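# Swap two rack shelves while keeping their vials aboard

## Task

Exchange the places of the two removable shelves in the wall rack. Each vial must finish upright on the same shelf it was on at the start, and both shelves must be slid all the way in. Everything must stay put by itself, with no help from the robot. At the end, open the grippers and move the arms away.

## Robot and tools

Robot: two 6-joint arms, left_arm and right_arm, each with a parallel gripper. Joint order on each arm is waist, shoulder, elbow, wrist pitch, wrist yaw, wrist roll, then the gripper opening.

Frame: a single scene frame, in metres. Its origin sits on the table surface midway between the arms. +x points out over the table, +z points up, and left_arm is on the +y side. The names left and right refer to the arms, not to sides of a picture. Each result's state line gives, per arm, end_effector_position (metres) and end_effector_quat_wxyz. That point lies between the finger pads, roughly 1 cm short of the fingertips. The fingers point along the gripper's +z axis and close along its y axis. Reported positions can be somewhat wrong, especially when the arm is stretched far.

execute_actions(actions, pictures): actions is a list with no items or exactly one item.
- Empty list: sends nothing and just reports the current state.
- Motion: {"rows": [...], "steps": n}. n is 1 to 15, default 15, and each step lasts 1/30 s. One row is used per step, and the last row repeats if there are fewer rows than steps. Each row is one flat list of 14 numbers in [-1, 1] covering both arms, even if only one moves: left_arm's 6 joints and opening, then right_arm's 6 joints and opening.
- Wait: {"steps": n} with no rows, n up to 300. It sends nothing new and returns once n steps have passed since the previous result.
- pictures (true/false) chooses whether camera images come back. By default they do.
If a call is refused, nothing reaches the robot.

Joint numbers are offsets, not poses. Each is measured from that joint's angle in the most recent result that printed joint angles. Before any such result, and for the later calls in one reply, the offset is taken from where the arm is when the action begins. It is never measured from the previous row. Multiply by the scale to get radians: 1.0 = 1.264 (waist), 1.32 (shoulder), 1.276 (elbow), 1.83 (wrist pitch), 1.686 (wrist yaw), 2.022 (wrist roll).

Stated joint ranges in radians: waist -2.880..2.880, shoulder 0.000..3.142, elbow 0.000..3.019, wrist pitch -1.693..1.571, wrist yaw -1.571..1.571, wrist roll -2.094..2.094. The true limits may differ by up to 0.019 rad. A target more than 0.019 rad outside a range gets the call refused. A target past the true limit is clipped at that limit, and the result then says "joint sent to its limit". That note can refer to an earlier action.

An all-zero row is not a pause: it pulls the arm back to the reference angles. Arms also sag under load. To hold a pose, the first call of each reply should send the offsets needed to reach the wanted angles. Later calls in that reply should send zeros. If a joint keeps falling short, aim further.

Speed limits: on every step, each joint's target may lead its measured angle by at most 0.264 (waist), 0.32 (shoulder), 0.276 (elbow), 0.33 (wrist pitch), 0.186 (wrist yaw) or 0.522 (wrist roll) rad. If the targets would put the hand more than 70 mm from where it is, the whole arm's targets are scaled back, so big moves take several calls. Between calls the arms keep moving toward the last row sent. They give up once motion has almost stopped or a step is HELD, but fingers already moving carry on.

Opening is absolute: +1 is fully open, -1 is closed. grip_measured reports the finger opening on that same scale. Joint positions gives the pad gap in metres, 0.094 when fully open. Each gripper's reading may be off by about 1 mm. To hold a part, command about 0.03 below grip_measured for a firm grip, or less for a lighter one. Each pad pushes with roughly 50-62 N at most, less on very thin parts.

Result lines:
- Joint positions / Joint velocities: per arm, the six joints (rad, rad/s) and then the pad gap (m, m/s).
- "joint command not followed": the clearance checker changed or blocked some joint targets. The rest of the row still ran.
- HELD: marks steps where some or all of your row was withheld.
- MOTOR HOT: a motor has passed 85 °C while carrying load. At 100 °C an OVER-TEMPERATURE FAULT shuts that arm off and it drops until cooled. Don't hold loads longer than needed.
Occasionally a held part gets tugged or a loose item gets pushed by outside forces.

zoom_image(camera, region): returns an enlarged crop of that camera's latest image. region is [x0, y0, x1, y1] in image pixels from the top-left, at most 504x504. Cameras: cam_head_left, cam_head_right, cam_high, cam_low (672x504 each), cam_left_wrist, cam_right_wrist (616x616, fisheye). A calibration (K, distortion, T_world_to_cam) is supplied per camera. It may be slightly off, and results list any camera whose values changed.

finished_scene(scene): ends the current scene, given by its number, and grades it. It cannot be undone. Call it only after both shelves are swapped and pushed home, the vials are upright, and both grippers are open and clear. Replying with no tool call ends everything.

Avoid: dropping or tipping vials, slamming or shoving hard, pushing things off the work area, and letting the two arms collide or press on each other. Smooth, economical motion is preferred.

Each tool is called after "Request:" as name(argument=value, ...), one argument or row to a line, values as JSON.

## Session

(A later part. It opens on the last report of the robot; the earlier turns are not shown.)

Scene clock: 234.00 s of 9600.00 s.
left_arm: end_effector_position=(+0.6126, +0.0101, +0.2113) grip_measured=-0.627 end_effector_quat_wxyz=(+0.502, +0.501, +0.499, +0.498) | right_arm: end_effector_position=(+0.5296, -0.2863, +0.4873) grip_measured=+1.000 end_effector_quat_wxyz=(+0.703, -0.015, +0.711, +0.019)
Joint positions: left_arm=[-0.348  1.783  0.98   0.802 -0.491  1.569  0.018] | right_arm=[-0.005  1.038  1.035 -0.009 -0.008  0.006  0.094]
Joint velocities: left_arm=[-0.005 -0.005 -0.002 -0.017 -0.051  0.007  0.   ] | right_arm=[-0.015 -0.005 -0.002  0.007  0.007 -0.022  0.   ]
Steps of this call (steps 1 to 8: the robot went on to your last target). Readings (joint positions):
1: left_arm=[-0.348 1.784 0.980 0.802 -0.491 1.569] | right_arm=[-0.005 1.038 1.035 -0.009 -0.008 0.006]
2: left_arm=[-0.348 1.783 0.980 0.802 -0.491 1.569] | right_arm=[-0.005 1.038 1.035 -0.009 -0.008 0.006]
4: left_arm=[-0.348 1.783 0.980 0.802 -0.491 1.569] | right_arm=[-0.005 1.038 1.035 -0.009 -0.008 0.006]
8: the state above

Request:
execute_actions(
  actions=[
    {"rows":[[0.008,-0.026,0.052,0.011,0.001,0,-0.66,0,0,0.02,0,0,0,1],[0.01,-0.022,0.059,0.009,0.002,0,-0.66,0,0,0.02,0,0,0,1],[0.012,-0.017,0.067,0.007,0.003,0,-0.66,0,0,0.02,0,0,0,1],[0.014,-0.012,0.075,0.006,0.005,0,-0.66,0,0,0.02,0,0,0,1],[0.017,-0.008,0.082,0.004,0.006,0,-0.66,0,0,0.02,0,0,0,1],[0.019,-0.003,0.09,0.002,0.008,0,-0.66,0,0,0.02,0,0,0,1],[0.021,0.002,0.097,0,0.009,0,-0.66,0,0,0.02,0,0,0,1],[0.023,0.006,0.105,-0.002,0.011,0,-0.66,0,0,0.02,0,0,0,1],[0.025,0.011,0.113,-0.003,0.012,0,-0.66,0,0,0.02,0,0,0,1],[0.027,0.016,0.12,-0.005,0.014,0,-0.66,0,0,0.02,0,0,0,1],[0.029,0.02,0.128,-0.007,0.015,0,-0.66,0,0,0.02,0,0,0,1],[0.032,0.025,0.135,-0.009,0.017,0,-0.66,0,0,0.02,0,0,0,1],[0.034,0.03,0.143,-0.01,0.018,0,-0.66,0,0,0.02,0,0,0,1],[0.036,0.034,0.15,-0.012,0.02,0,-0.66,0,0,0.02,0,0,0,1],[0.038,0.039,0.158,-0.014,0.021,0,-0.66,0,0,0.02,0,0,0,1]]},
  ],
  pictures=false,
)

Request:
execute_actions(
  actions=[
    {"steps":15},
  ],
)

Scene clock: 241.00 s of 9600.00 s.
left_arm: end_effector_position=(+0.6511, +0.0091, +0.2142) grip_measured=-0.627 end_effector_quat_wxyz=(+0.504, +0.498, +0.498, +0.499) | right_arm: end_effector_position=(+0.5296, -0.2863, +0.4873) grip_measured=+1.000 end_effector_quat_wxyz=(+0.703, -0.015, +0.711, +0.019)
Joint positions: left_arm=[-0.316  1.849  1.089  0.767 -0.461  1.569  0.018] | right_arm=[-0.005  1.038  1.035 -0.009 -0.008  0.006  0.094]
Joint velocities: left_arm=[ 0.093  0.181  0.242 -0.1    0.051 -0.037 -0.001] | right_arm=[ 0.005 -0.015 -0.012 -0.007  0.037 -0.037  0.   ]
Steps of this call (steps 1 to 15: the robot went on to your last target; steps 16 to 90: nothing new was sent; then 3.50 s passed at rest; steps 91 to 105: all 15 steps of this action). Readings (joint positions):
91: left_arm=[-0.348 1.783 0.980 0.802 -0.491 1.569] | right_arm=[-0.005 1.038 1.035 -0.009 -0.008 0.006]
92: left_arm=[-0.348 1.783 0.980 0.802 -0.491 1.569] | right_arm=[-0.005 1.038 1.035 -0.009 -0.008 0.006]
94: left_arm=[-0.347 1.784 0.983 0.799 -0.489 1.569] | right_arm=[-0.005 1.038 1.035 -0.009 -0.008 0.006]
98: left_arm=[-0.339 1.802 1.016 0.789 -0.478 1.569] | right_arm=[-0.005 1.038 1.035 -0.009 -0.008 0.006]
105: the state above

Scene clock: 241.50 s of 9600.00 s.
left_arm: end_effector_position=(+0.6588, +0.0114, +0.2099) grip_measured=-0.627 end_effector_quat_wxyz=(+0.500, +0.500, +0.501, +0.499) | right_arm: end_effector_position=(+0.5296, -0.2863, +0.4873) grip_measured=+1.000 end_effector_quat_wxyz=(+0.703, -0.015, +0.711, +0.019)
Joint positions: left_arm=[-0.307  1.867  1.108  0.758 -0.457  1.569  0.018] | right_arm=[-0.005  1.038  1.035 -0.009 -0.008  0.006  0.094]
Joint velocities: left_arm=[-0.015 -0.024 -0.002  0.002 -0.051  0.022 -0.001] | right_arm=[-0.005  0.015 -0.007 -0.017 -0.007  0.066  0.   ]
Steps of this call (steps 1 to 15: the robot went on to your last target). Readings (joint positions):
1: left_arm=[-0.313 1.855 1.097 0.764 -0.460 1.569] | right_arm=[-0.005 1.038 1.035 -0.009 -0.008 0.006]
2: left_arm=[-0.310 1.860 1.103 0.763 -0.459 1.569] | right_arm=[-0.005 1.038 1.035 -0.009 -0.008 0.006]
4: left_arm=[-0.307 1.865 1.108 0.761 -0.457 1.569] | right_arm=[-0.005 1.038 1.035 -0.009 -0.008 0.006]
8: left_arm=[-0.307 1.867 1.108 0.758 -0.457 1.569] | right_arm=[-0.005 1.038 1.035 -0.009 -0.008 0.006]
15: the state above
camera_calibration (this result's frames):
cam_left_wrist: T_world_to_cam=[[-0.00714881, 0.000261985, -0.999974, 0.214013], [-0.578566, 0.815624, 0.00434985, 0.378551], [0.815604, 0.578582, -0.00567916, -0.420078], [0, 0, 0, 1]] pos_world=[0.563164, -0.0657615, 0.209975]
cam_right_wrist: T_world_to_cam=[[0.0419588, -0.999112, -0.0038982, -0.310301], [-0.581853, -0.0212634, -0.813016, 0.705143], [0.812211, 0.0363814, -0.582228, -0.0133099], [0, 0, 0, 1]] pos_world=[0.43412, -0.294548, 0.564334]

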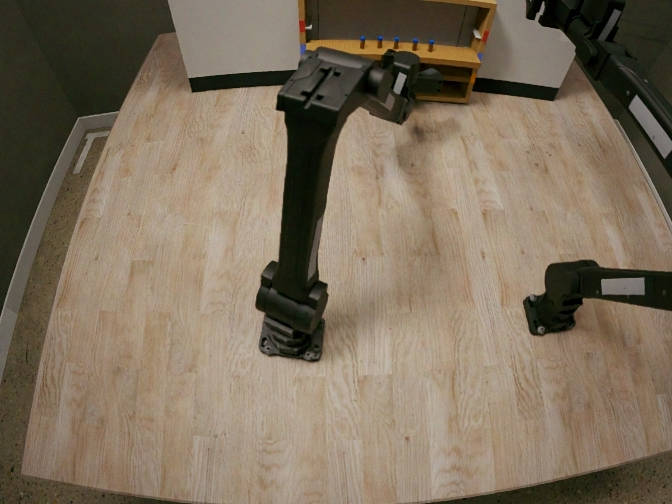

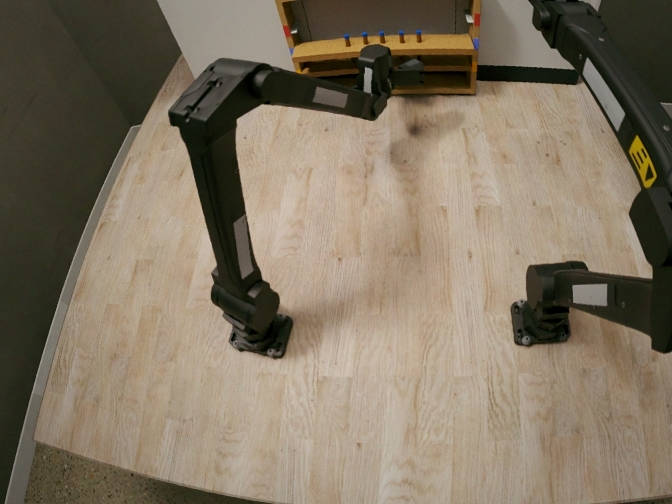

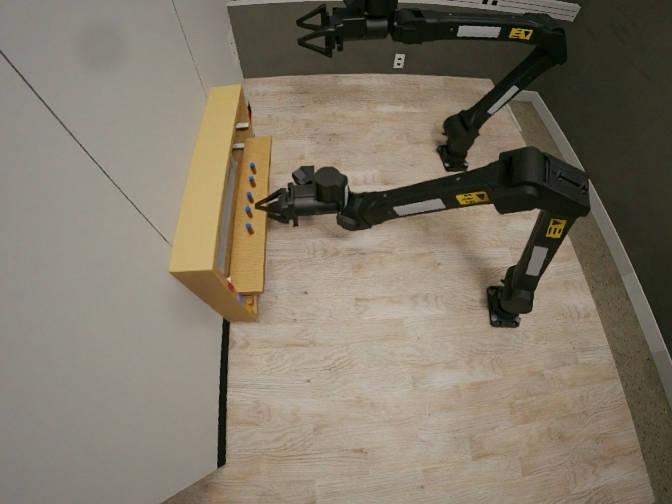

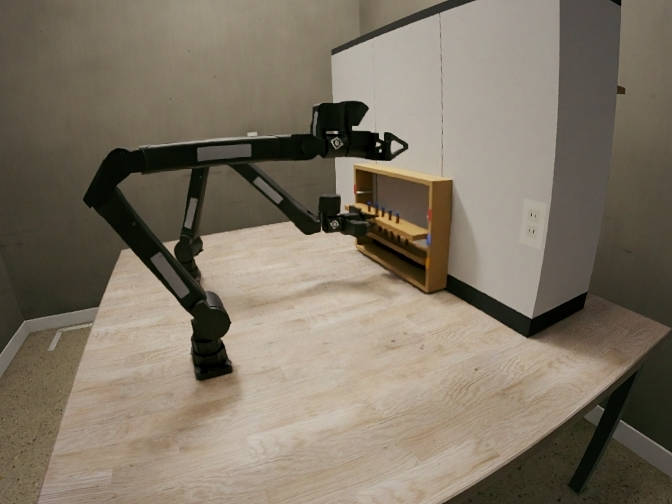

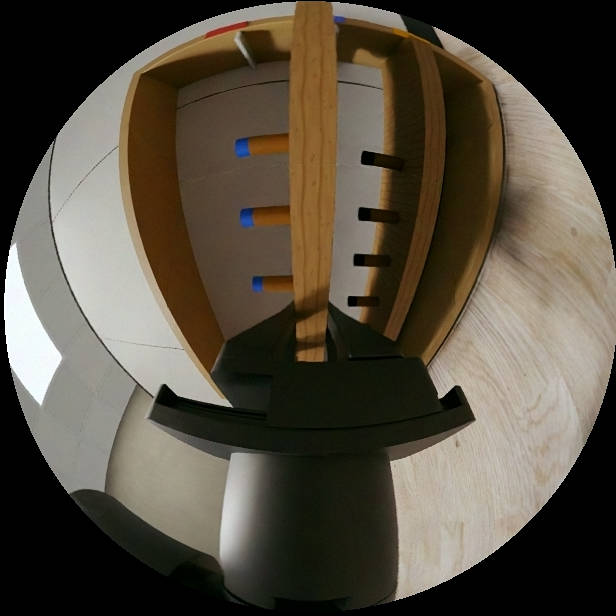

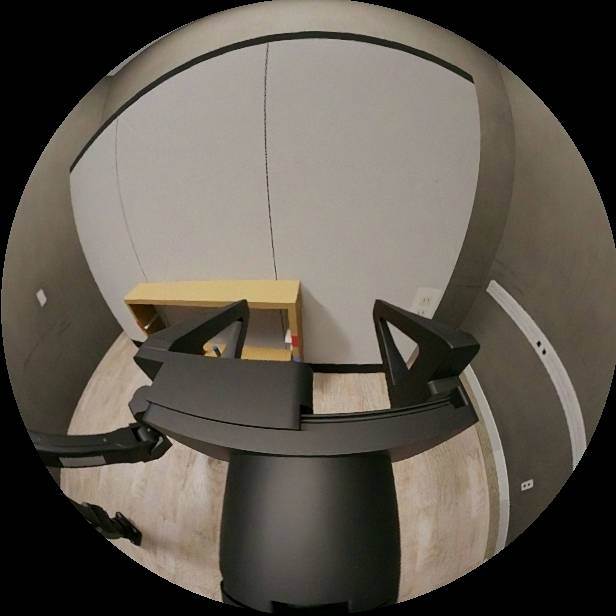

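Request:
execute_actions(
  actions=[
    {"rows":[[0.005,-0.025,0.056,0.011,0.001,0,-0.66,0,0,0.02,0,0,0,1],[0.007,-0.02,0.063,0.009,0.002,0,-0.66,0,0,0.02,0,0,0,1],[0.009,-0.015,0.071,0.008,0.004,0,-0.66,0,0,0.02,0,0,0,1],[0.011,-0.01,0.079,0.006,0.005,0,-0.66,0,0,0.02,0,0,0,1],[0.013,-0.006,0.087,0.004,0.007,0,-0.66,0,0,0.02,0,0,0,1],[0.015,-0.001,0.094,0.003,0.008,0,-0.66,0,0,0.02,0,0,0,1],[0.017,0.004,0.102,0.001,0.01,0,-0.66,0,0,0.02,0,0,0,1],[0.019,0.009,0.11,-0.001,0.011,0,-0.66,0,0,0.02,0,0,0,1],[0.021,0.014,0.118,-0.002,0.013,0,-0.66,0,0,0.02,0,0,0,1],[0.023,0.019,0.125,-0.004,0.014,0,-0.66,0,0,0.02,0,0,0,1],[0.025,0.024,0.133,-0.006,0.016,0,-0.66,0,0,0.02,0,0,0,1],[0.027,0.028,0.141,-0.007,0.017,0,-0.66,0,0,0.02,0,0,0,1],[0.029,0.033,0.149,-0.009,0.019,0,-0.66,0,0,0.02,0,0,0,1],[0.031,0.038,0.156,-0.011,0.02,0,-0.66,0,0,0.02,0,0,0,1],[0.033,0.043,0.164,-0.0125,0.022,0,-0.66,0,0,0.02,0,0,0,1]]},
  ],
  pictures=false,
)

Request:
execute_actions(
  actions=[
    {"steps":15},
  ],
  pictures=false,
)

Scene clock: 247.67 s of 9600.00 s.
left_arm: end_effector_position=(+0.6967, +0.0089, +0.2090) grip_measured=-0.627 end_effector_quat_wxyz=(+0.504, +0.498, +0.499, +0.499) | right_arm: end_effector_position=(+0.5296, -0.2863, +0.4873) grip_measured=+1.000 end_effector_quat_wxyz=(+0.703, -0.015, +0.711, +0.019)
Joint positions: left_arm=[-0.281  1.94   1.221  0.726 -0.426  1.569  0.018] | right_arm=[-0.005  1.038  1.035 -0.009 -0.008  0.006  0.094]
Joint velocities: left_arm=[ 0.073  0.2    0.266 -0.095  0.051 -0.066  0.   ] | right_arm=[ 0.005 -0.024 -0.017  0.002 -0.007 -0.081  0.   ]
Steps of this call (steps 1 to 15: the robot went on to your last target; steps 16 to 90: nothing new was sent; then 2.67 s passed at rest; steps 91 to 105: all 15 steps of this action). Readings (joint positions):
91: left_arm=[-0.307 1.867 1.108 0.758 -0.457 1.569] | right_arm=[-0.005 1.038 1.035 -0.009 -0.008 0.006]
92: left_arm=[-0.307 1.867 1.108 0.758 -0.457 1.569] | right_arm=[-0.005 1.038 1.035 -0.009 -0.008 0.006]
94: left_arm=[-0.307 1.869 1.112 0.757 -0.455 1.569] | right_arm=[-0.005 1.038 1.035 -0.009 -0.008 0.006]
98: left_arm=[-0.303 1.891 1.149 0.747 -0.444 1.569] | right_arm=[-0.005 1.038 1.035 -0.009 -0.008 0.006]
105: the state above

Scene clock: 248.17 s of 9600.00 s.
left_arm: end_effector_position=(+0.7042, +0.0118, +0.2040) grip_measured=-0.627 end_effector_quat_wxyz=(+0.501, +0.499, +0.500, +0.499) | right_arm: end_effector_position=(+0.5296, -0.2863, +0.4873) grip_measured=+1.000 end_effector_quat_wxyz=(+0.703, -0.015, +0.711, +0.019)
Joint positions: left_arm=[-0.273  1.958  1.239  0.719 -0.422  1.569  0.018] | right_arm=[-0.005  1.038  1.035 -0.009 -0.008  0.006  0.094]
Joint velocities: left_arm=[-0.015 -0.015  0.002 -0.022  0.037  0.022  0.001] | right_arm=[-0.015  0.005 -0.002 -0.012 -0.066  0.037  0.   ]
Steps of this call (steps 1 to 15: the robot went on to your last target). Readings (joint positions):
1: left_arm=[-0.279 1.947 1.229 0.723 -0.425 1.569] | right_arm=[-0.005 1.038 1.035 -0.009 -0.008 0.006]
2: left_arm=[-0.276 1.952 1.236 0.721 -0.424 1.569] | right_arm=[-0.005 1.038 1.035 -0.009 -0.008 0.006]
4: left_arm=[-0.273 1.957 1.239 0.720 -0.422 1.569] | right_arm=[-0.005 1.038 1.035 -0.009 -0.008 0.006]
8: left_arm=[-0.273 1.958 1.239 0.719 -0.422 1.569] | right_arm=[-0.005 1.038 1.035 -0.009 -0.008 0.006]
15: the state above

Request:
execute_actions(
  actions=[
    {"rows":[[0.004,-0.022,0.056,0.01,0,0,-0.66,0,0,0.02,0,0,0,1],[0.005,-0.019,0.059,0.01,0.001,0,-0.66,0,0,0.02,0,0,0,1],[0.006,-0.016,0.062,0.01,0.001,0,-0.66,0,0,0.02,0,0,0,1],[0.006,-0.013,0.065,0.009,0.002,0,-0.66,0,0,0.02,0,0,0,1],[0.007,-0.01,0.068,0.009,0.002,0,-0.66,0,0,0.02,0,0,0,1],[0.008,-0.008,0.071,0.009,0.003,0,-0.66,0,0,0.02,0,0,0,1],[0.008,-0.005,0.074,0.008,0.003,0,-0.66,0,0,0.02,0,0,0,1],[0.009,-0.002,0.078,0.008,0.004,0,-0.66,0,0,0.02,0,0,0,1],[0.01,0.001,0.081,0.008,0.004,0,-0.66,0,0,0.02,0,0,0,1],[0.01,0.003,0.085,0.007,0.004,0,-0.66,0,0,0.02,0,0,0,1]]},
  ],
  pictures=false,
)

Request:
execute_actions(
  actions=[
    {"steps":10},
  ],
)

Scene clock: 252.73 s of 9600.00 s.
left_arm: end_effector_position=(+0.7138, +0.0074, +0.2029) grip_measured=-0.627 end_effector_quat_wxyz=(+0.504, +0.497, +0.499, +0.500) | right_arm: end_effector_position=(+0.5296, -0.2863, +0.4873) grip_measured=+1.000 end_effector_quat_wxyz=(+0.703, -0.015, +0.711, +0.019)
Joint positions: left_arm=[-0.272  1.984  1.274  0.719 -0.419  1.569  0.018] | right_arm=[-0.005  1.038  1.035 -0.009 -0.008  0.006  0.094]
Joint velocities: left_arm=[ 0.005 -0.015  0.002 -0.002 -0.051  0.022 -0.002] | right_arm=[-0.005 -0.005 -0.012  0.002  0.007  0.007  0.   ]
Steps of this call (steps 1 to 15: the robot went on to your last target; steps 16 to 90: nothing new was sent; then 1.07 s passed at rest; steps 91 to 105: all 15 steps of this action). Readings (joint positions):
91: left_arm=[-0.273 1.958 1.239 0.719 -0.422 1.569] | right_arm=[-0.005 1.038 1.035 -0.009 -0.008 0.006]
92: left_arm=[-0.273 1.958 1.239 0.719 -0.422 1.569] | right_arm=[-0.005 1.038 1.035 -0.009 -0.008 0.006]
94: left_arm=[-0.273 1.959 1.240 0.719 -0.422 1.569] | right_arm=[-0.005 1.038 1.035 -0.009 -0.008 0.006]
98: left_arm=[-0.273 1.969 1.253 0.719 -0.420 1.569] | right_arm=[-0.005 1.038 1.035 -0.009 -0.008 0.006]
105: the state above

Scene clock: 253.07 s of 9600.00 s.
left_arm: end_effector_position=(+0.7138, +0.0074, +0.2029) grip_measured=-0.627 end_effector_quat_wxyz=(+0.504, +0.497, +0.499, +0.500) | right_arm: end_effector_position=(+0.5296, -0.2863, +0.4873) grip_measured=+1.000 end_effector_quat_wxyz=(+0.703, -0.015, +0.711, +0.019)
Joint positions: left_arm=[-0.272  1.984  1.274  0.719 -0.419  1.569  0.018] | right_arm=[-0.005  1.038  1.035 -0.009 -0.008  0.006  0.094]
Joint velocities: left_arm=[-0.005  0.005 -0.022 -0.012 -0.007 -0.022 -0.001] | right_arm=[-0.005 -0.015  0.007 -0.007  0.095  0.007  0.   ]
Steps of this call (steps 1 to 10: the robot went on to your last target). Readings (joint positions):
1: left_arm=[-0.272 1.984 1.274 0.719 -0.419 1.569] | right_arm=[-0.005 1.038 1.035 -0.009 -0.008 0.006]
2: left_arm=[-0.272 1.984 1.274 0.719 -0.419 1.569] | right_arm=[-0.005 1.038 1.035 -0.009 -0.008 0.006]
4: left_arm=[-0.272 1.984 1.274 0.719 -0.419 1.569] | right_arm=[-0.005 1.038 1.035 -0.009 -0.008 0.006]
8: left_arm=[-0.272 1.984 1.274 0.719 -0.419 1.569] | right_arm=[-0.005 1.038 1.035 -0.009 -0.008 0.006]
10: the state above
camera_calibration (this result's frames):
cam_left_wrist: T_world_to_cam=[[0.00154541, -0.00363916, -0.999992, 0.201243], [-0.576388, 0.817167, -0.00386459, 0.413837], [0.817175, 0.576389, -0.00083471, -0.464736], [0, 0, 0, 1]] pos_world=[0.61799, -0.0695727, 0.202453]
cam_right_wrist: T_world_to_cam=[[0.0419588, -0.999112, -0.0038982, -0.310301], [-0.581853, -0.0212634, -0.813016, 0.705143], [0.812211, 0.0363814, -0.582228, -0.0133099], [0, 0, 0, 1]] pos_world=[0.43412, -0.294548, 0.564334]

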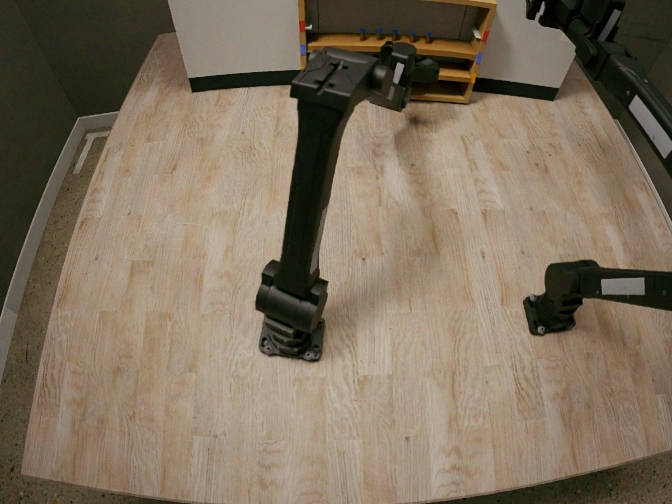

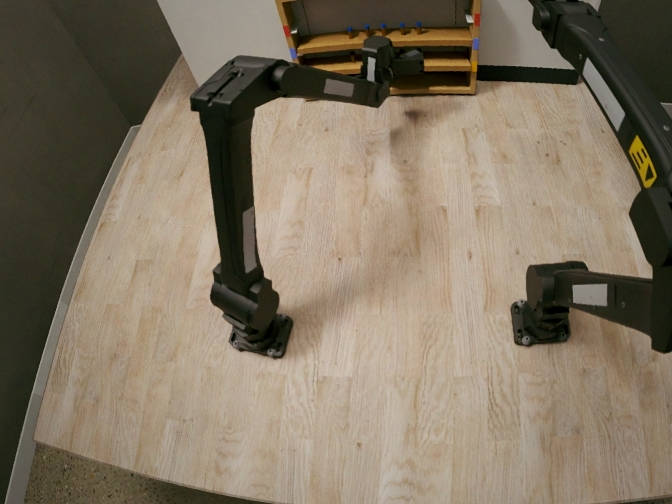

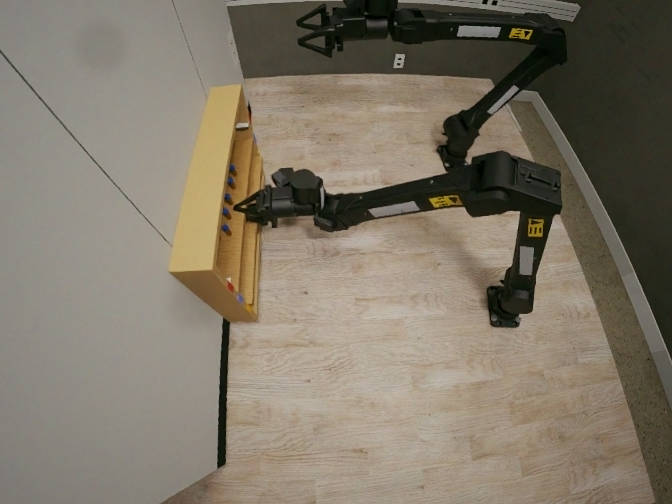

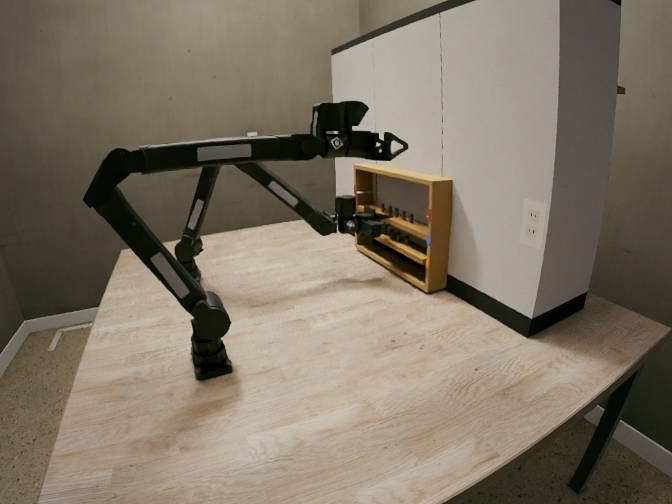

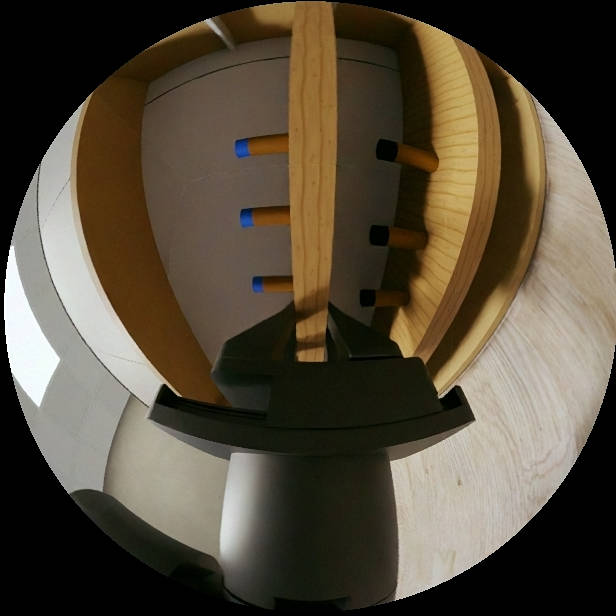

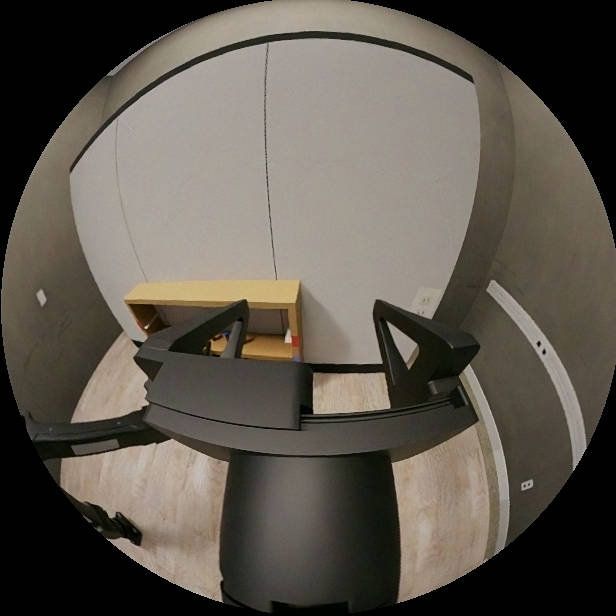

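Request:
execute_actions(
  actions=[
    {"rows":[[0,-0.015,0.03,0.01,0,0,-0.66,0,0,0.02,0,0,0,1],[0,-0.012,0.03,0.01,0,0,-0.66,0,0,0.02,0,0,0,1],[0,-0.01,0.03,0.008,0,0,-0.66,0,0,0.02,0,0,0,1],[0,-0.008,0.03,0.006,0,0,-0.66,0,0,0.02,0,0,0,1],[0,-0.008,0.03,0.006,0,0,-0.66,0,0,0.02,0,0,0,1],[0,-0.008,0.03,0.006,0,0,-0.66,0,0,0.02,0,0,0,1],[0,-0.008,0.03,0.006,0,0,-0.58,0,0,0.02,0,0,0,1],[0,-0.008,0.03,0.006,0,0,-0.5,0,0,0.02,0,0,0,1],[0,-0.008,0.03,0.006,0,0,-0.38,0,0,0.02,0,0,0,1]]},
  ],
  pictures=false,
)

Request:
execute_actions(
  actions=[
    {"rows":[[-0.004,-0.014,0.004,0.011,0,0,-0.38,0,0,0.02,0,0,0,1],[-0.006,-0.019,-0.005,0.013,-0.001,0,-0.38,0,0,0.02,0,0,0,1],[-0.008,-0.025,-0.015,0.016,-0.003,0,-0.38,0,0,0.02,0,0,0,1],[-0.011,-0.03,-0.025,0.018,-0.005,0,-0.38,0,0,0.02,0,0,0,1],[-0.013,-0.036,-0.035,0.021,-0.007,0,-0.38,0,0,0.02,0,0,0,1],[-0.016,-0.042,-0.045,0.023,-0.009,0,-0.38,0,0,0.02,0,0,0,1],[-0.018,-0.047,-0.056,0.026,-0.011,0,-0.38,0,0,0.02,0,0,0,1],[-0.021,-0.053,-0.066,0.028,-0.013,0,-0.38,0,0,0.02,0,0,0,1],[-0.023,-0.059,-0.076,0.031,-0.015,0,-0.38,0,0,0.02,0,0,0,1],[-0.026,-0.065,-0.086,0.033,-0.017,0,-0.38,0,0,0.02,0,0,0,1],[-0.028,-0.07,-0.096,0.036,-0.019,0,-0.38,0,0,0.02,0,0,0,1],[-0.031,-0.076,-0.107,0.038,-0.021,0,-0.38,0,0,0.02,0,0,0,1],[-0.033,-0.082,-0.117,0.041,-0.022,0,-0.38,0,0,0.02,0,0,0,1],[-0.036,-0.087,-0.127,0.043,-0.024,0,-0.38,0,0,0.02,0,0,0,1],[-0.038,-0.093,-0.137,0.046,-0.026,0,-0.38,0,0,0.02,0,0,0,1]]},
  ],
  pictures=false,
)

Request:
execute_actions(
  actions=[
    {"steps":15},
  ],
)

Scene clock: 261.57 s of 9600.00 s.
left_arm: end_effector_position=(+0.7139, +0.0073, +0.2023) grip_measured=-0.381 end_effector_quat_wxyz=(+0.504, +0.497, +0.499, +0.500) | right_arm: end_effector_position=(+0.5296, -0.2863, +0.4873) grip_measured=+1.000 end_effector_quat_wxyz=(+0.703, -0.015, +0.711, +0.019)
Joint positions: left_arm=[-0.272  1.985  1.274  0.719 -0.419  1.569  0.029] | right_arm=[-0.005  1.038  1.035 -0.009 -0.008  0.006  0.094]
Joint velocities: left_arm=[ 0.005 -0.024 -0.007 -0.002 -0.051 -0.007 -0.001] | right_arm=[ 0.005 -0.024  0.002 -0.002 -0.007  0.037  0.   ]
Steps of this call (steps 1 to 15: the robot went on to your last target; steps 16 to 90: nothing new was sent; then 5.00 s passed at rest; steps 91 to 105: all 15 steps of this action). Readings (joint positions):
91: left_arm=[-0.272 1.984 1.274 0.719 -0.419 1.569] | right_arm=[-0.005 1.038 1.035 -0.009 -0.008 0.006]
92: left_arm=[-0.272 1.984 1.274 0.719 -0.419 1.569] | right_arm=[-0.005 1.038 1.035 -0.009 -0.008 0.006]
94: left_arm=[-0.272 1.985 1.274 0.719 -0.419 1.569] | right_arm=[-0.005 1.038 1.035 -0.009 -0.008 0.006]
98: left_arm=[-0.272 1.985 1.274 0.719 -0.419 1.569] | right_arm=[-0.005 1.038 1.035 -0.009 -0.008 0.006]
105: the state above

Scene clock: 262.07 s of 9600.00 s.
left_arm: end_effector_position=(+0.6655, +0.0116, +0.1977) grip_measured=-0.381 end_effector_quat_wxyz=(+0.499, +0.500, +0.502, +0.500) | right_arm: end_effector_position=(+0.5296, -0.2863, +0.4873) grip_measured=+1.000 end_effector_quat_wxyz=(+0.703, -0.015, +0.711, +0.019)
Joint positions: left_arm=[-0.303  1.9    1.122  0.776 -0.456  1.569  0.029] | right_arm=[-0.005  1.038  1.035 -0.009 -0.008  0.006  0.094]
Joint velocities: left_arm=[-0.132 -0.259 -0.369  0.144 -0.139  0.022 -0.001] | right_arm=[ 0.005 -0.005 -0.002 -0.007  0.007 -0.022  0.   ]
Steps of this call (steps 1 to 15: all 15 steps of this action). Readings (joint positions):
1: left_arm=[-0.272 1.985 1.274 0.720 -0.419 1.569] | right_arm=[-0.005 1.038 1.035 -0.009 -0.008 0.006]
2: left_arm=[-0.272 1.985 1.273 0.721 -0.419 1.569] | right_arm=[-0.005 1.038 1.035 -0.009 -0.008 0.006]
4: left_arm=[-0.272 1.981 1.263 0.727 -0.421 1.569] | right_arm=[-0.005 1.038 1.035 -0.009 -0.008 0.006]
8: left_arm=[-0.277 1.958 1.214 0.744 -0.434 1.569] | right_arm=[-0.005 1.038 1.035 -0.009 -0.008 0.006]
15: the state above

Scene clock: 262.57 s of 9600.00 s.
left_arm: end_effector_position=(+0.6556, +0.0071, +0.2032) grip_measured=-0.381 end_effector_quat_wxyz=(+0.504, +0.499, +0.498, +0.499) | right_arm: end_effector_position=(+0.5296, -0.2863, +0.4873) grip_measured=+1.000 end_effector_quat_wxyz=(+0.703, -0.015, +0.711, +0.019)
Joint positions: left_arm=[-0.315  1.879  1.099  0.786 -0.459  1.569  0.029] | right_arm=[-0.005  1.038  1.035 -0.009 -0.008  0.006  0.094]
Joint velocities: left_arm=[-0.005 -0.005 -0.007 -0.017  0.095  0.007 -0.   ] | right_arm=[-0.015  0.005 -0.002 -0.007  0.037  0.037  0.   ]
Steps of this call (steps 1 to 15: the robot went on to your last target). Readings (joint positions):
1: left_arm=[-0.307 1.893 1.111 0.779 -0.458 1.569] | right_arm=[-0.005 1.038 1.035 -0.009 -0.008 0.006]
2: left_arm=[-0.310 1.887 1.104 0.782 -0.459 1.569] | right_arm=[-0.005 1.038 1.035 -0.009 -0.008 0.006]
4: left_arm=[-0.314 1.881 1.099 0.784 -0.459 1.569] | right_arm=[-0.005 1.038 1.035 -0.009 -0.008 0.006]
8: left_arm=[-0.315 1.879 1.099 0.786 -0.459 1.569] | right_arm=[-0.005 1.038 1.035 -0.009 -0.008 0.006]
15: the state above
camera_calibration (this result's frames):
cam_left_wrist: T_world_to_cam=[[-0.00135044, -0.00260453, -0.999996, 0.203597], [-0.573898, 0.818926, -0.00135791, 0.37831], [0.818926, 0.573894, -0.00260065, -0.417791], [0, 0, 0, 1]] pos_world=[0.559526, -0.0695101, 0.203024]
cam_right_wrist: T_world_to_cam=[[0.0419588, -0.999112, -0.0038982, -0.310301], [-0.581853, -0.0212634, -0.813016, 0.705143], [0.812211, 0.0363814, -0.582228, -0.0133099], [0, 0, 0, 1]] pos_world=[0.43412, -0.294548, 0.564334]

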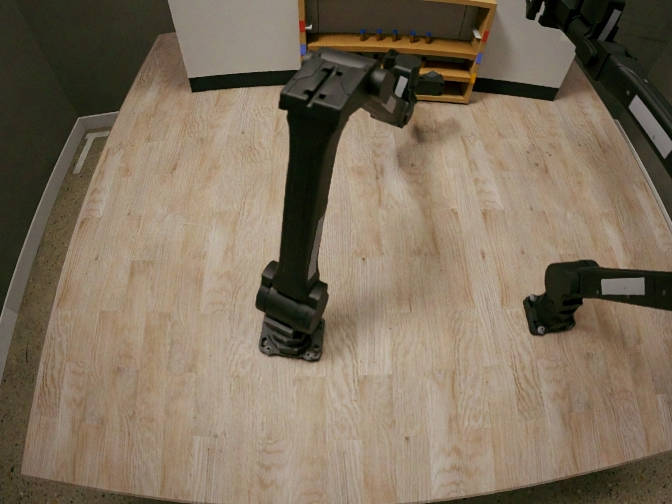

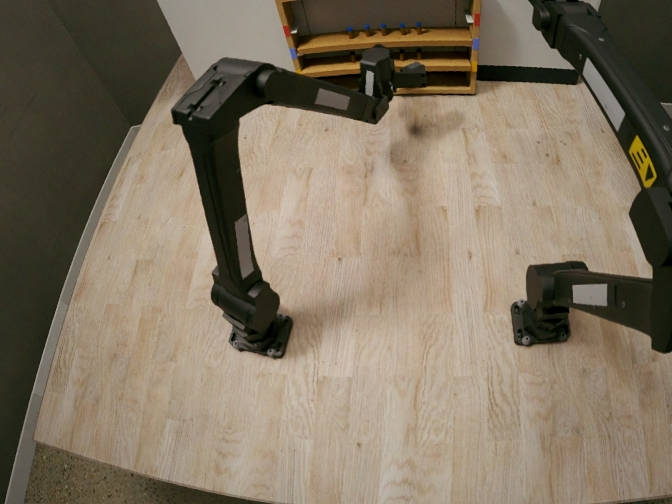

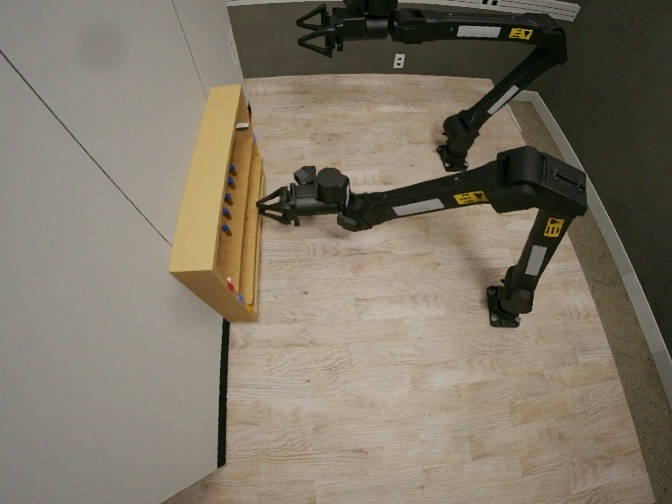

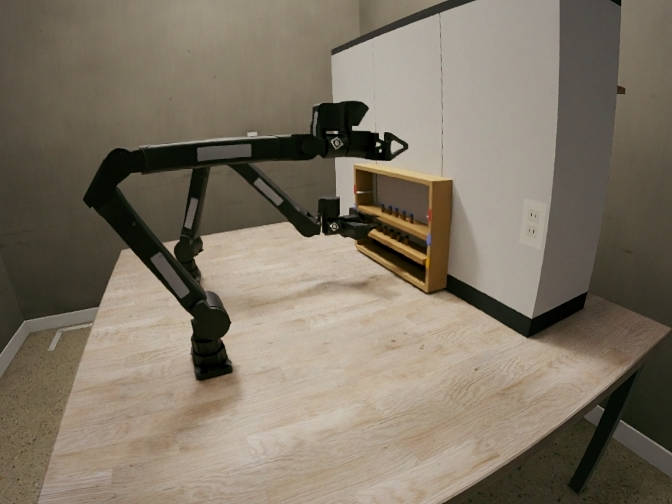

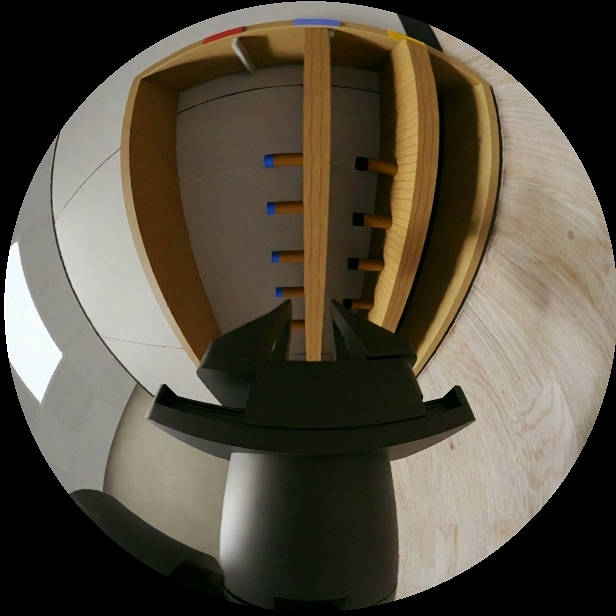

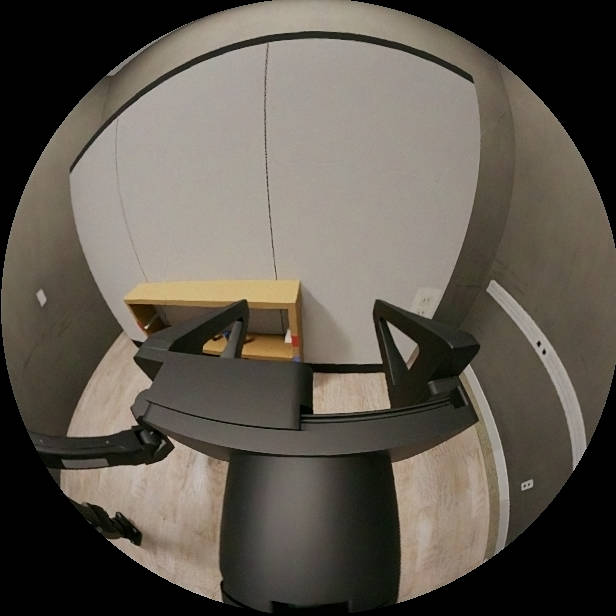

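Request:
execute_actions(
  actions=[
    {"rows":[[0,-0.003,0,0.014,-0.003,0,-0.2,0,0,0.02,0,0,0,1],[0,0.003,-0.003,0.02,-0.003,0,-0.2,0,0,0.02,0,0,0,1],[0,0.011,-0.006,0.027,-0.003,0,-0.2,0,0,0.02,0,0,0,1],[0,0.02,-0.009,0.035,-0.003,0,-0.2,0,0,0.02,0,0,0,1],[0,0.03,-0.012,0.044,-0.003,0,-0.2,0,0,0.02,0,0,0,1],[0,0.04,-0.015,0.053,-0.003,0,-0.2,0,0,0.02,0,0,0,1],[0,0.05,-0.017,0.062,-0.003,0,-0.2,0,0,0.02,0,0,0,1],[0,0.059,-0.019,0.071,-0.003,0,-0.2,0,0,0.02,0,0,0,1],[0,0.068,-0.021,0.079,-0.003,0,-0.2,0,0,0.02,0,0,0,1],[0,0.076,-0.023,0.087,-0.003,0,-0.2,0,0,0.02,0,0,0,1],[0,0.083,-0.024,0.093,-0.003,0,-0.2,0,0,0.02,0,0,0,1],[0,0.089,-0.025,0.099,-0.003,0,-0.2,0,0,0.02,0,0,0,1],[0,0.093,-0.026,0.103,-0.003,0,-0.2,0,0,0.02,0,0,0,1],[0,0.096,-0.027,0.106,-0.003,0,-0.2,0,0,0.02,0,0,0,1],[0,0.098,-0.027,0.108,-0.003,0,-0.2,0,0,0.02,0,0,0,1]]},
  ],
  pictures=false,
)

Request:
execute_actions(
  actions=[
    {"steps":20},
  ],
  pictures=false,
)

Scene clock: 267.30 s of 9600.00 s.
left_arm: end_effector_position=(+0.6517, +0.0092, +0.1403) grip_measured=-0.201 end_effector_quat_wxyz=(+0.506, +0.496, +0.498, +0.500) | right_arm: end_effector_position=(+0.5296, -0.2863, +0.4873) grip_measured=+1.000 end_effector_quat_wxyz=(+0.703, -0.015, +0.711, +0.019)
Joint positions: left_arm=[-0.315  2.005  1.067  0.951 -0.46   1.569  0.038] | right_arm=[-0.005  1.038  1.035 -0.009 -0.008  0.006  0.094]
Joint velocities: left_arm=[ 0.005  0.327 -0.09   0.149  0.022 -0.037 -0.001] | right_arm=[-0.005 -0.015 -0.007 -0.007 -0.022  0.007  0.   ]
Steps of this call (steps 1 to 15: the robot went on to your last target; steps 16 to 90: nothing new was sent; then 1.23 s passed at rest; steps 91 to 105: all 15 steps of this action). Readings (joint positions):
91: left_arm=[-0.315 1.879 1.099 0.787 -0.460 1.569] | right_arm=[-0.005 1.038 1.035 -0.009 -0.008 0.006]
92: left_arm=[-0.315 1.880 1.099 0.791 -0.460 1.569] | right_arm=[-0.005 1.038 1.035 -0.009 -0.008 0.006]
94: left_arm=[-0.315 1.881 1.097 0.810 -0.460 1.569] | right_arm=[-0.005 1.038 1.035 -0.009 -0.008 0.006]
98: left_arm=[-0.315 1.908 1.089 0.872 -0.460 1.569] | right_arm=[-0.005 1.038 1.035 -0.009 -0.008 0.006]
105: the state above

Scene clock: 267.97 s of 9600.00 s.
left_arm: end_effector_position=(+0.6495, +0.0104, +0.1245) grip_measured=-0.201 end_effector_quat_wxyz=(+0.501, +0.502, +0.500, +0.498) | right_arm: end_effector_position=(+0.5296, -0.2863, +0.4873) grip_measured=+1.000 end_effector_quat_wxyz=(+0.703, -0.015, +0.711, +0.019)
Joint positions: left_arm=[-0.315  2.028  1.059  0.966 -0.46   1.569  0.038] | right_arm=[-0.005  1.038  1.035 -0.009 -0.008  0.006  0.094]
Joint velocities: left_arm=[ 0.005 -0.005  0.007 -0.012 -0.007 -0.037 -0.   ] | right_arm=[ 0.015 -0.015 -0.007 -0.007  0.007  0.007  0.   ]
Steps of this call (steps 1 to 20: the robot went on to your last target). Readings (joint positions):
1: left_arm=[-0.315 2.015 1.064 0.955 -0.460 1.569] | right_arm=[-0.005 1.038 1.035 -0.009 -0.008 0.006]
2: left_arm=[-0.315 2.022 1.062 0.956 -0.460 1.569] | right_arm=[-0.005 1.038 1.035 -0.009 -0.008 0.006]
4: left_arm=[-0.315 2.029 1.059 0.958 -0.460 1.569] | right_arm=[-0.005 1.038 1.035 -0.009 -0.008 0.006]
8: left_arm=[-0.315 2.028 1.059 0.965 -0.460 1.569] | right_arm=[-0.005 1.038 1.035 -0.009 -0.008 0.006]
20: the state above

Request:
execute_actions(
  actions=[
    {"rows":[[0.007,-0.008,0.038,-0.002,0.001,0,-0.2,0,0,0.02,0,0,0,1],[0.009,-0.004,0.046,-0.005,0.002,0,-0.2,0,0,0.02,0,0,0,1],[0.011,0,0.055,-0.008,0.004,0,-0.2,0,0,0.02,0,0,0,1],[0.013,0.004,0.063,-0.011,0.005,0,-0.2,0,0,0.02,0,0,0,1],[0.015,0.008,0.071,-0.013,0.007,0,-0.2,0,0,0.02,0,0,0,1],[0.017,0.012,0.08,-0.016,0.008,0,-0.2,0,0,0.02,0,0,0,1],[0.019,0.016,0.088,-0.019,0.01,0,-0.2,0,0,0.02,0,0,0,1],[0.021,0.02,0.096,-0.022,0.011,0,-0.2,0,0,0.02,0,0,0,1],[0.024,0.023,0.105,-0.025,0.012,0,-0.2,0,0,0.02,0,0,0,1],[0.026,0.027,0.113,-0.028,0.014,0,-0.2,0,0,0.02,0,0,0,1],[0.028,0.031,0.121,-0.031,0.015,0,-0.2,0,0,0.02,0,0,0,1],[0.03,0.035,0.13,-0.033,0.017,0,-0.2,0,0,0.02,0,0,0,1],[0.032,0.039,0.138,-0.036,0.018,0,-0.2,0,0,0.02,0,0,0,1],[0.034,0.043,0.147,-0.039,0.02,0,-0.2,0,0,0.02,0,0,0,1],[0.036,0.047,0.155,-0.042,0.021,0,-0.2,0,0,0.02,0,0,0,1]]},
  ],
  pictures=false,
)

Request:
execute_actions(
  actions=[
    {"steps":15},
  ],
)

Scene clock: 275.53 s of 9600.00 s.
left_arm: end_effector_position=(+0.6886, +0.0040, +0.1421) grip_measured=-0.201 end_effector_quat_wxyz=(+0.511, +0.493, +0.495, +0.500) | right_arm: end_effector_position=(+0.5296, -0.2863, +0.4873) grip_measured=+1.000 end_effector_quat_wxyz=(+0.703, -0.015, +0.711, +0.019)
Joint positions: left_arm=[-0.294  2.065  1.182  0.909 -0.434  1.569  0.038] | right_arm=[-0.005  1.038  1.035 -0.009 -0.008  0.006  0.094]
Joint velocities: left_arm=[-0.005 -0.024  0.002  0.007 -0.022  0.007 -0.001] | right_arm=[ 0.015  0.015 -0.002  0.007 -0.022 -0.037  0.   ]
Steps of this call (steps 1 to 15: the robot went on to your last target; steps 16 to 90: nothing new was sent; then 4.07 s passed at rest; steps 91 to 105: all 15 steps of this action). Readings (joint positions):
91: left_arm=[-0.315 2.028 1.060 0.966 -0.460 1.569] | right_arm=[-0.005 1.038 1.035 -0.009 -0.008 0.006]
92: left_arm=[-0.315 2.028 1.061 0.964 -0.460 1.569] | right_arm=[-0.005 1.038 1.035 -0.009 -0.008 0.006]
94: left_arm=[-0.314 2.028 1.071 0.957 -0.457 1.569] | right_arm=[-0.005 1.038 1.035 -0.009 -0.008 0.006]
98: left_arm=[-0.309 2.038 1.118 0.940 -0.447 1.569] | right_arm=[-0.005 1.038 1.035 -0.009 -0.008 0.006]
105: the state above

Scene clock: 276.03 s of 9600.00 s.
left_arm: end_effector_position=(+0.6886, +0.0041, +0.1417) grip_measured=-0.201 end_effector_quat_wxyz=(+0.511, +0.494, +0.495, +0.500) | right_arm: end_effector_position=(+0.5296, -0.2863, +0.4873) grip_measured=+1.000 end_effector_quat_wxyz=(+0.703, -0.015, +0.711, +0.019)
Joint positions: left_arm=[-0.294  2.065  1.182  0.907 -0.434  1.569  0.038] | right_arm=[-0.005  1.038  1.035 -0.009 -0.008  0.006  0.094]
Joint velocities: left_arm=[-0.015 -0.005  0.002  0.002 -0.007  0.037 -0.   ] | right_arm=[-0.015 -0.005  0.007 -0.007 -0.007  0.007  0.   ]
Steps of this call (steps 1 to 15: the robot went on to your last target). Readings (joint positions):
1: left_arm=[-0.294 2.065 1.182 0.908 -0.434 1.569] | right_arm=[-0.005 1.038 1.035 -0.009 -0.008 0.006]
2: left_arm=[-0.294 2.065 1.182 0.908 -0.434 1.569] | right_arm=[-0.005 1.038 1.035 -0.009 -0.008 0.006]
4: left_arm=[-0.294 2.065 1.182 0.907 -0.434 1.569] | right_arm=[-0.005 1.038 1.035 -0.009 -0.008 0.006]
8: left_arm=[-0.294 2.065 1.182 0.907 -0.434 1.569] | right_arm=[-0.005 1.038 1.035 -0.009 -0.008 0.006]
15: the state above
All arms were judged still, so your last target was given up. Only a new action makes them travel on or press farther. Fingers that are still opening or closing keep moving.
camera_calibration (this result's frames):
cam_left_wrist: T_world_to_cam=[[0.0149031, -0.0101555, -0.999837, 0.130952], [-0.57125, 0.820603, -0.0168497, 0.400002], [0.820641, 0.571408, 0.00642823, -0.445685], [0, 0, 0, 1]] pos_world=[0.592297, -0.0722453, 0.140536]
cam_right_wrist: T_world_to_cam=[[0.0419588, -0.999112, -0.0038982, -0.310301], [-0.581853, -0.0212634, -0.813016, 0.705143], [0.812211, 0.0363814, -0.582228, -0.0133099], [0, 0, 0, 1]] pos_world=[0.43412, -0.294548, 0.564334]

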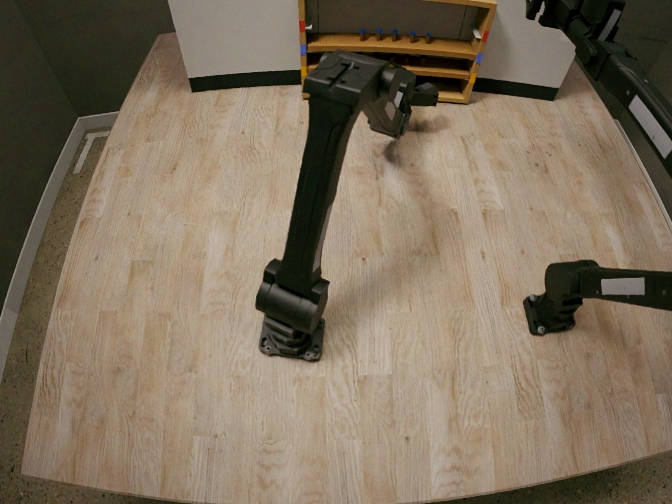

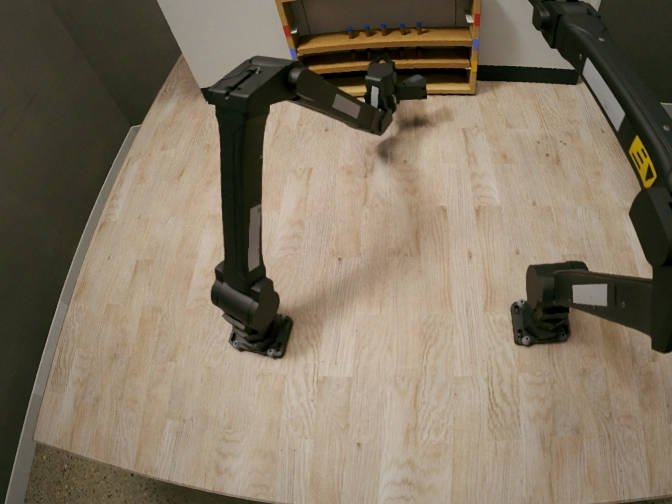

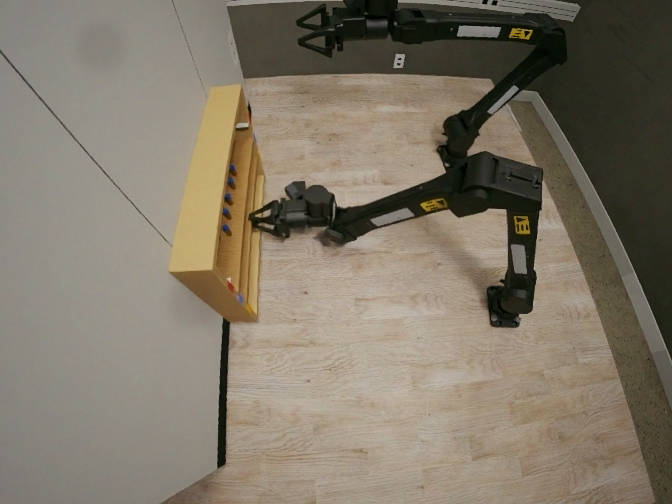

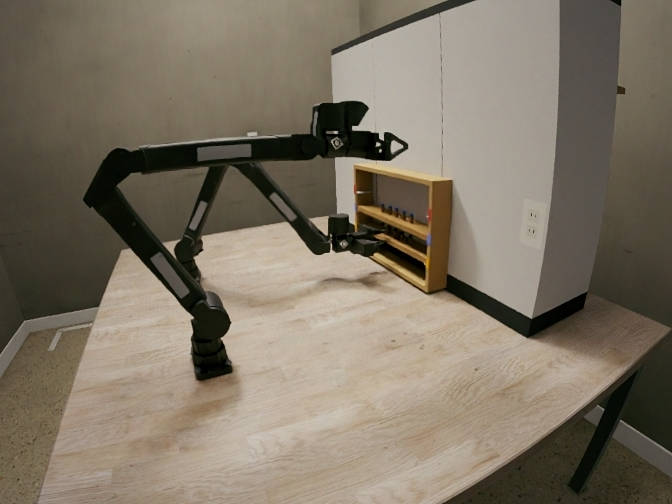

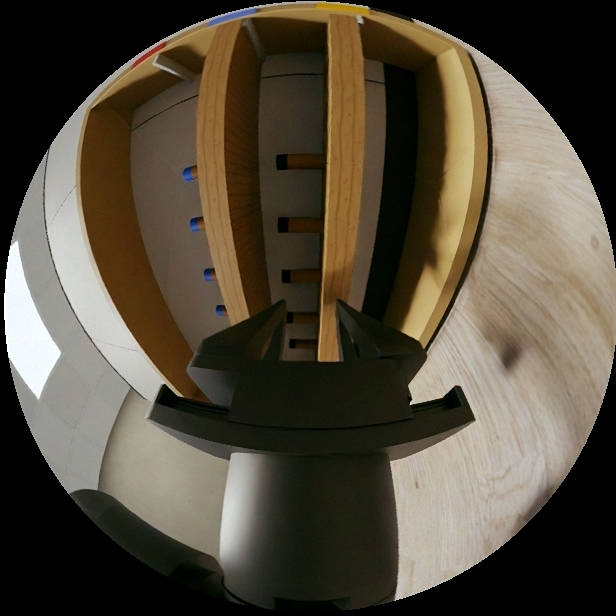

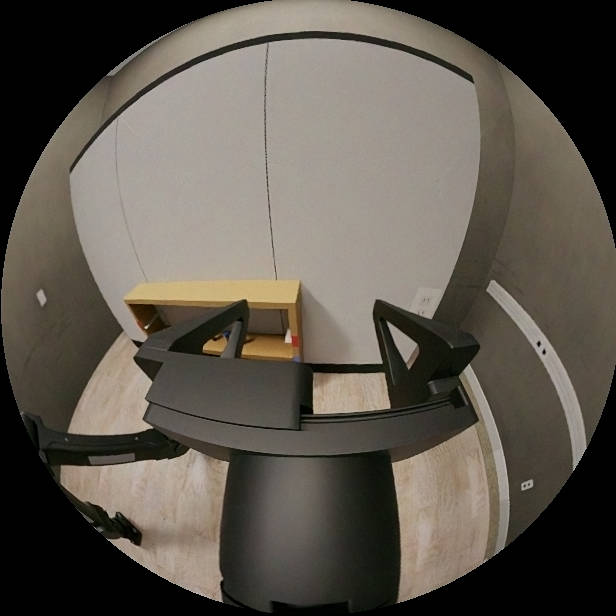

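Request:
execute_actions(
  actions=[
    {"rows":[[0,-0.008,0,0.01,-0.002,0,-0.2,0,0,0.02,0,0,0,1],[0,-0.008,-0.006,0.012,-0.003,0,-0.2,0,0,0.02,0,0,0,1],[0,-0.008,-0.012,0.014,-0.004,0,-0.2,0,0,0.02,0,0,0,1],[0,-0.008,-0.017,0.016,-0.005,0,-0.2,0,0,0.02,0,0,0,1],[0,-0.006,-0.023,0.018,-0.006,0,-0.2,0,0,0.02,0,0,0,1]]},
  ],
  pictures=false,
)

Scene clock: 283.47 s of 9600.00 s.
left_arm: end_effector_position=(+0.6801, +0.0076, +0.1325) grip_measured=-0.201 end_effector_quat_wxyz=(+0.505, +0.497, +0.498, +0.500) | right_arm: end_effector_position=(+0.5296, -0.2863, +0.4873) grip_measured=+1.000 end_effector_quat_wxyz=(+0.703, -0.015, +0.711, +0.019)
Joint positions: left_arm=[-0.295  2.063  1.152  0.922 -0.441  1.569  0.038] | right_arm=[-0.005  1.038  1.035 -0.009 -0.008  0.006  0.094]
Joint velocities: left_arm=[ 0.005  0.015  0.002  0.007 -0.022 -0.022 -0.001] | right_arm=[-0.005 -0.005 -0.007  0.012 -0.007 -0.037  0.   ]
Steps of this call (steps 1 to 90: nothing new was sent; then 3.93 s passed at rest; steps 91 to 105: all 15 steps of this action). Readings (joint positions):
91: left_arm=[-0.295 2.063 1.179 0.909 -0.435 1.569] | right_arm=[-0.005 1.038 1.035 -0.009 -0.008 0.006]
92: left_arm=[-0.295 2.063 1.178 0.910 -0.435 1.569] | right_arm=[-0.005 1.038 1.035 -0.009 -0.008 0.006]
94: left_arm=[-0.295 2.063 1.174 0.914 -0.438 1.569] | right_arm=[-0.005 1.038 1.035 -0.009 -0.008 0.006]
98: left_arm=[-0.295 2.063 1.156 0.921 -0.441 1.569] | right_arm=[-0.005 1.038 1.035 -0.009 -0.008 0.006]
105: the state above


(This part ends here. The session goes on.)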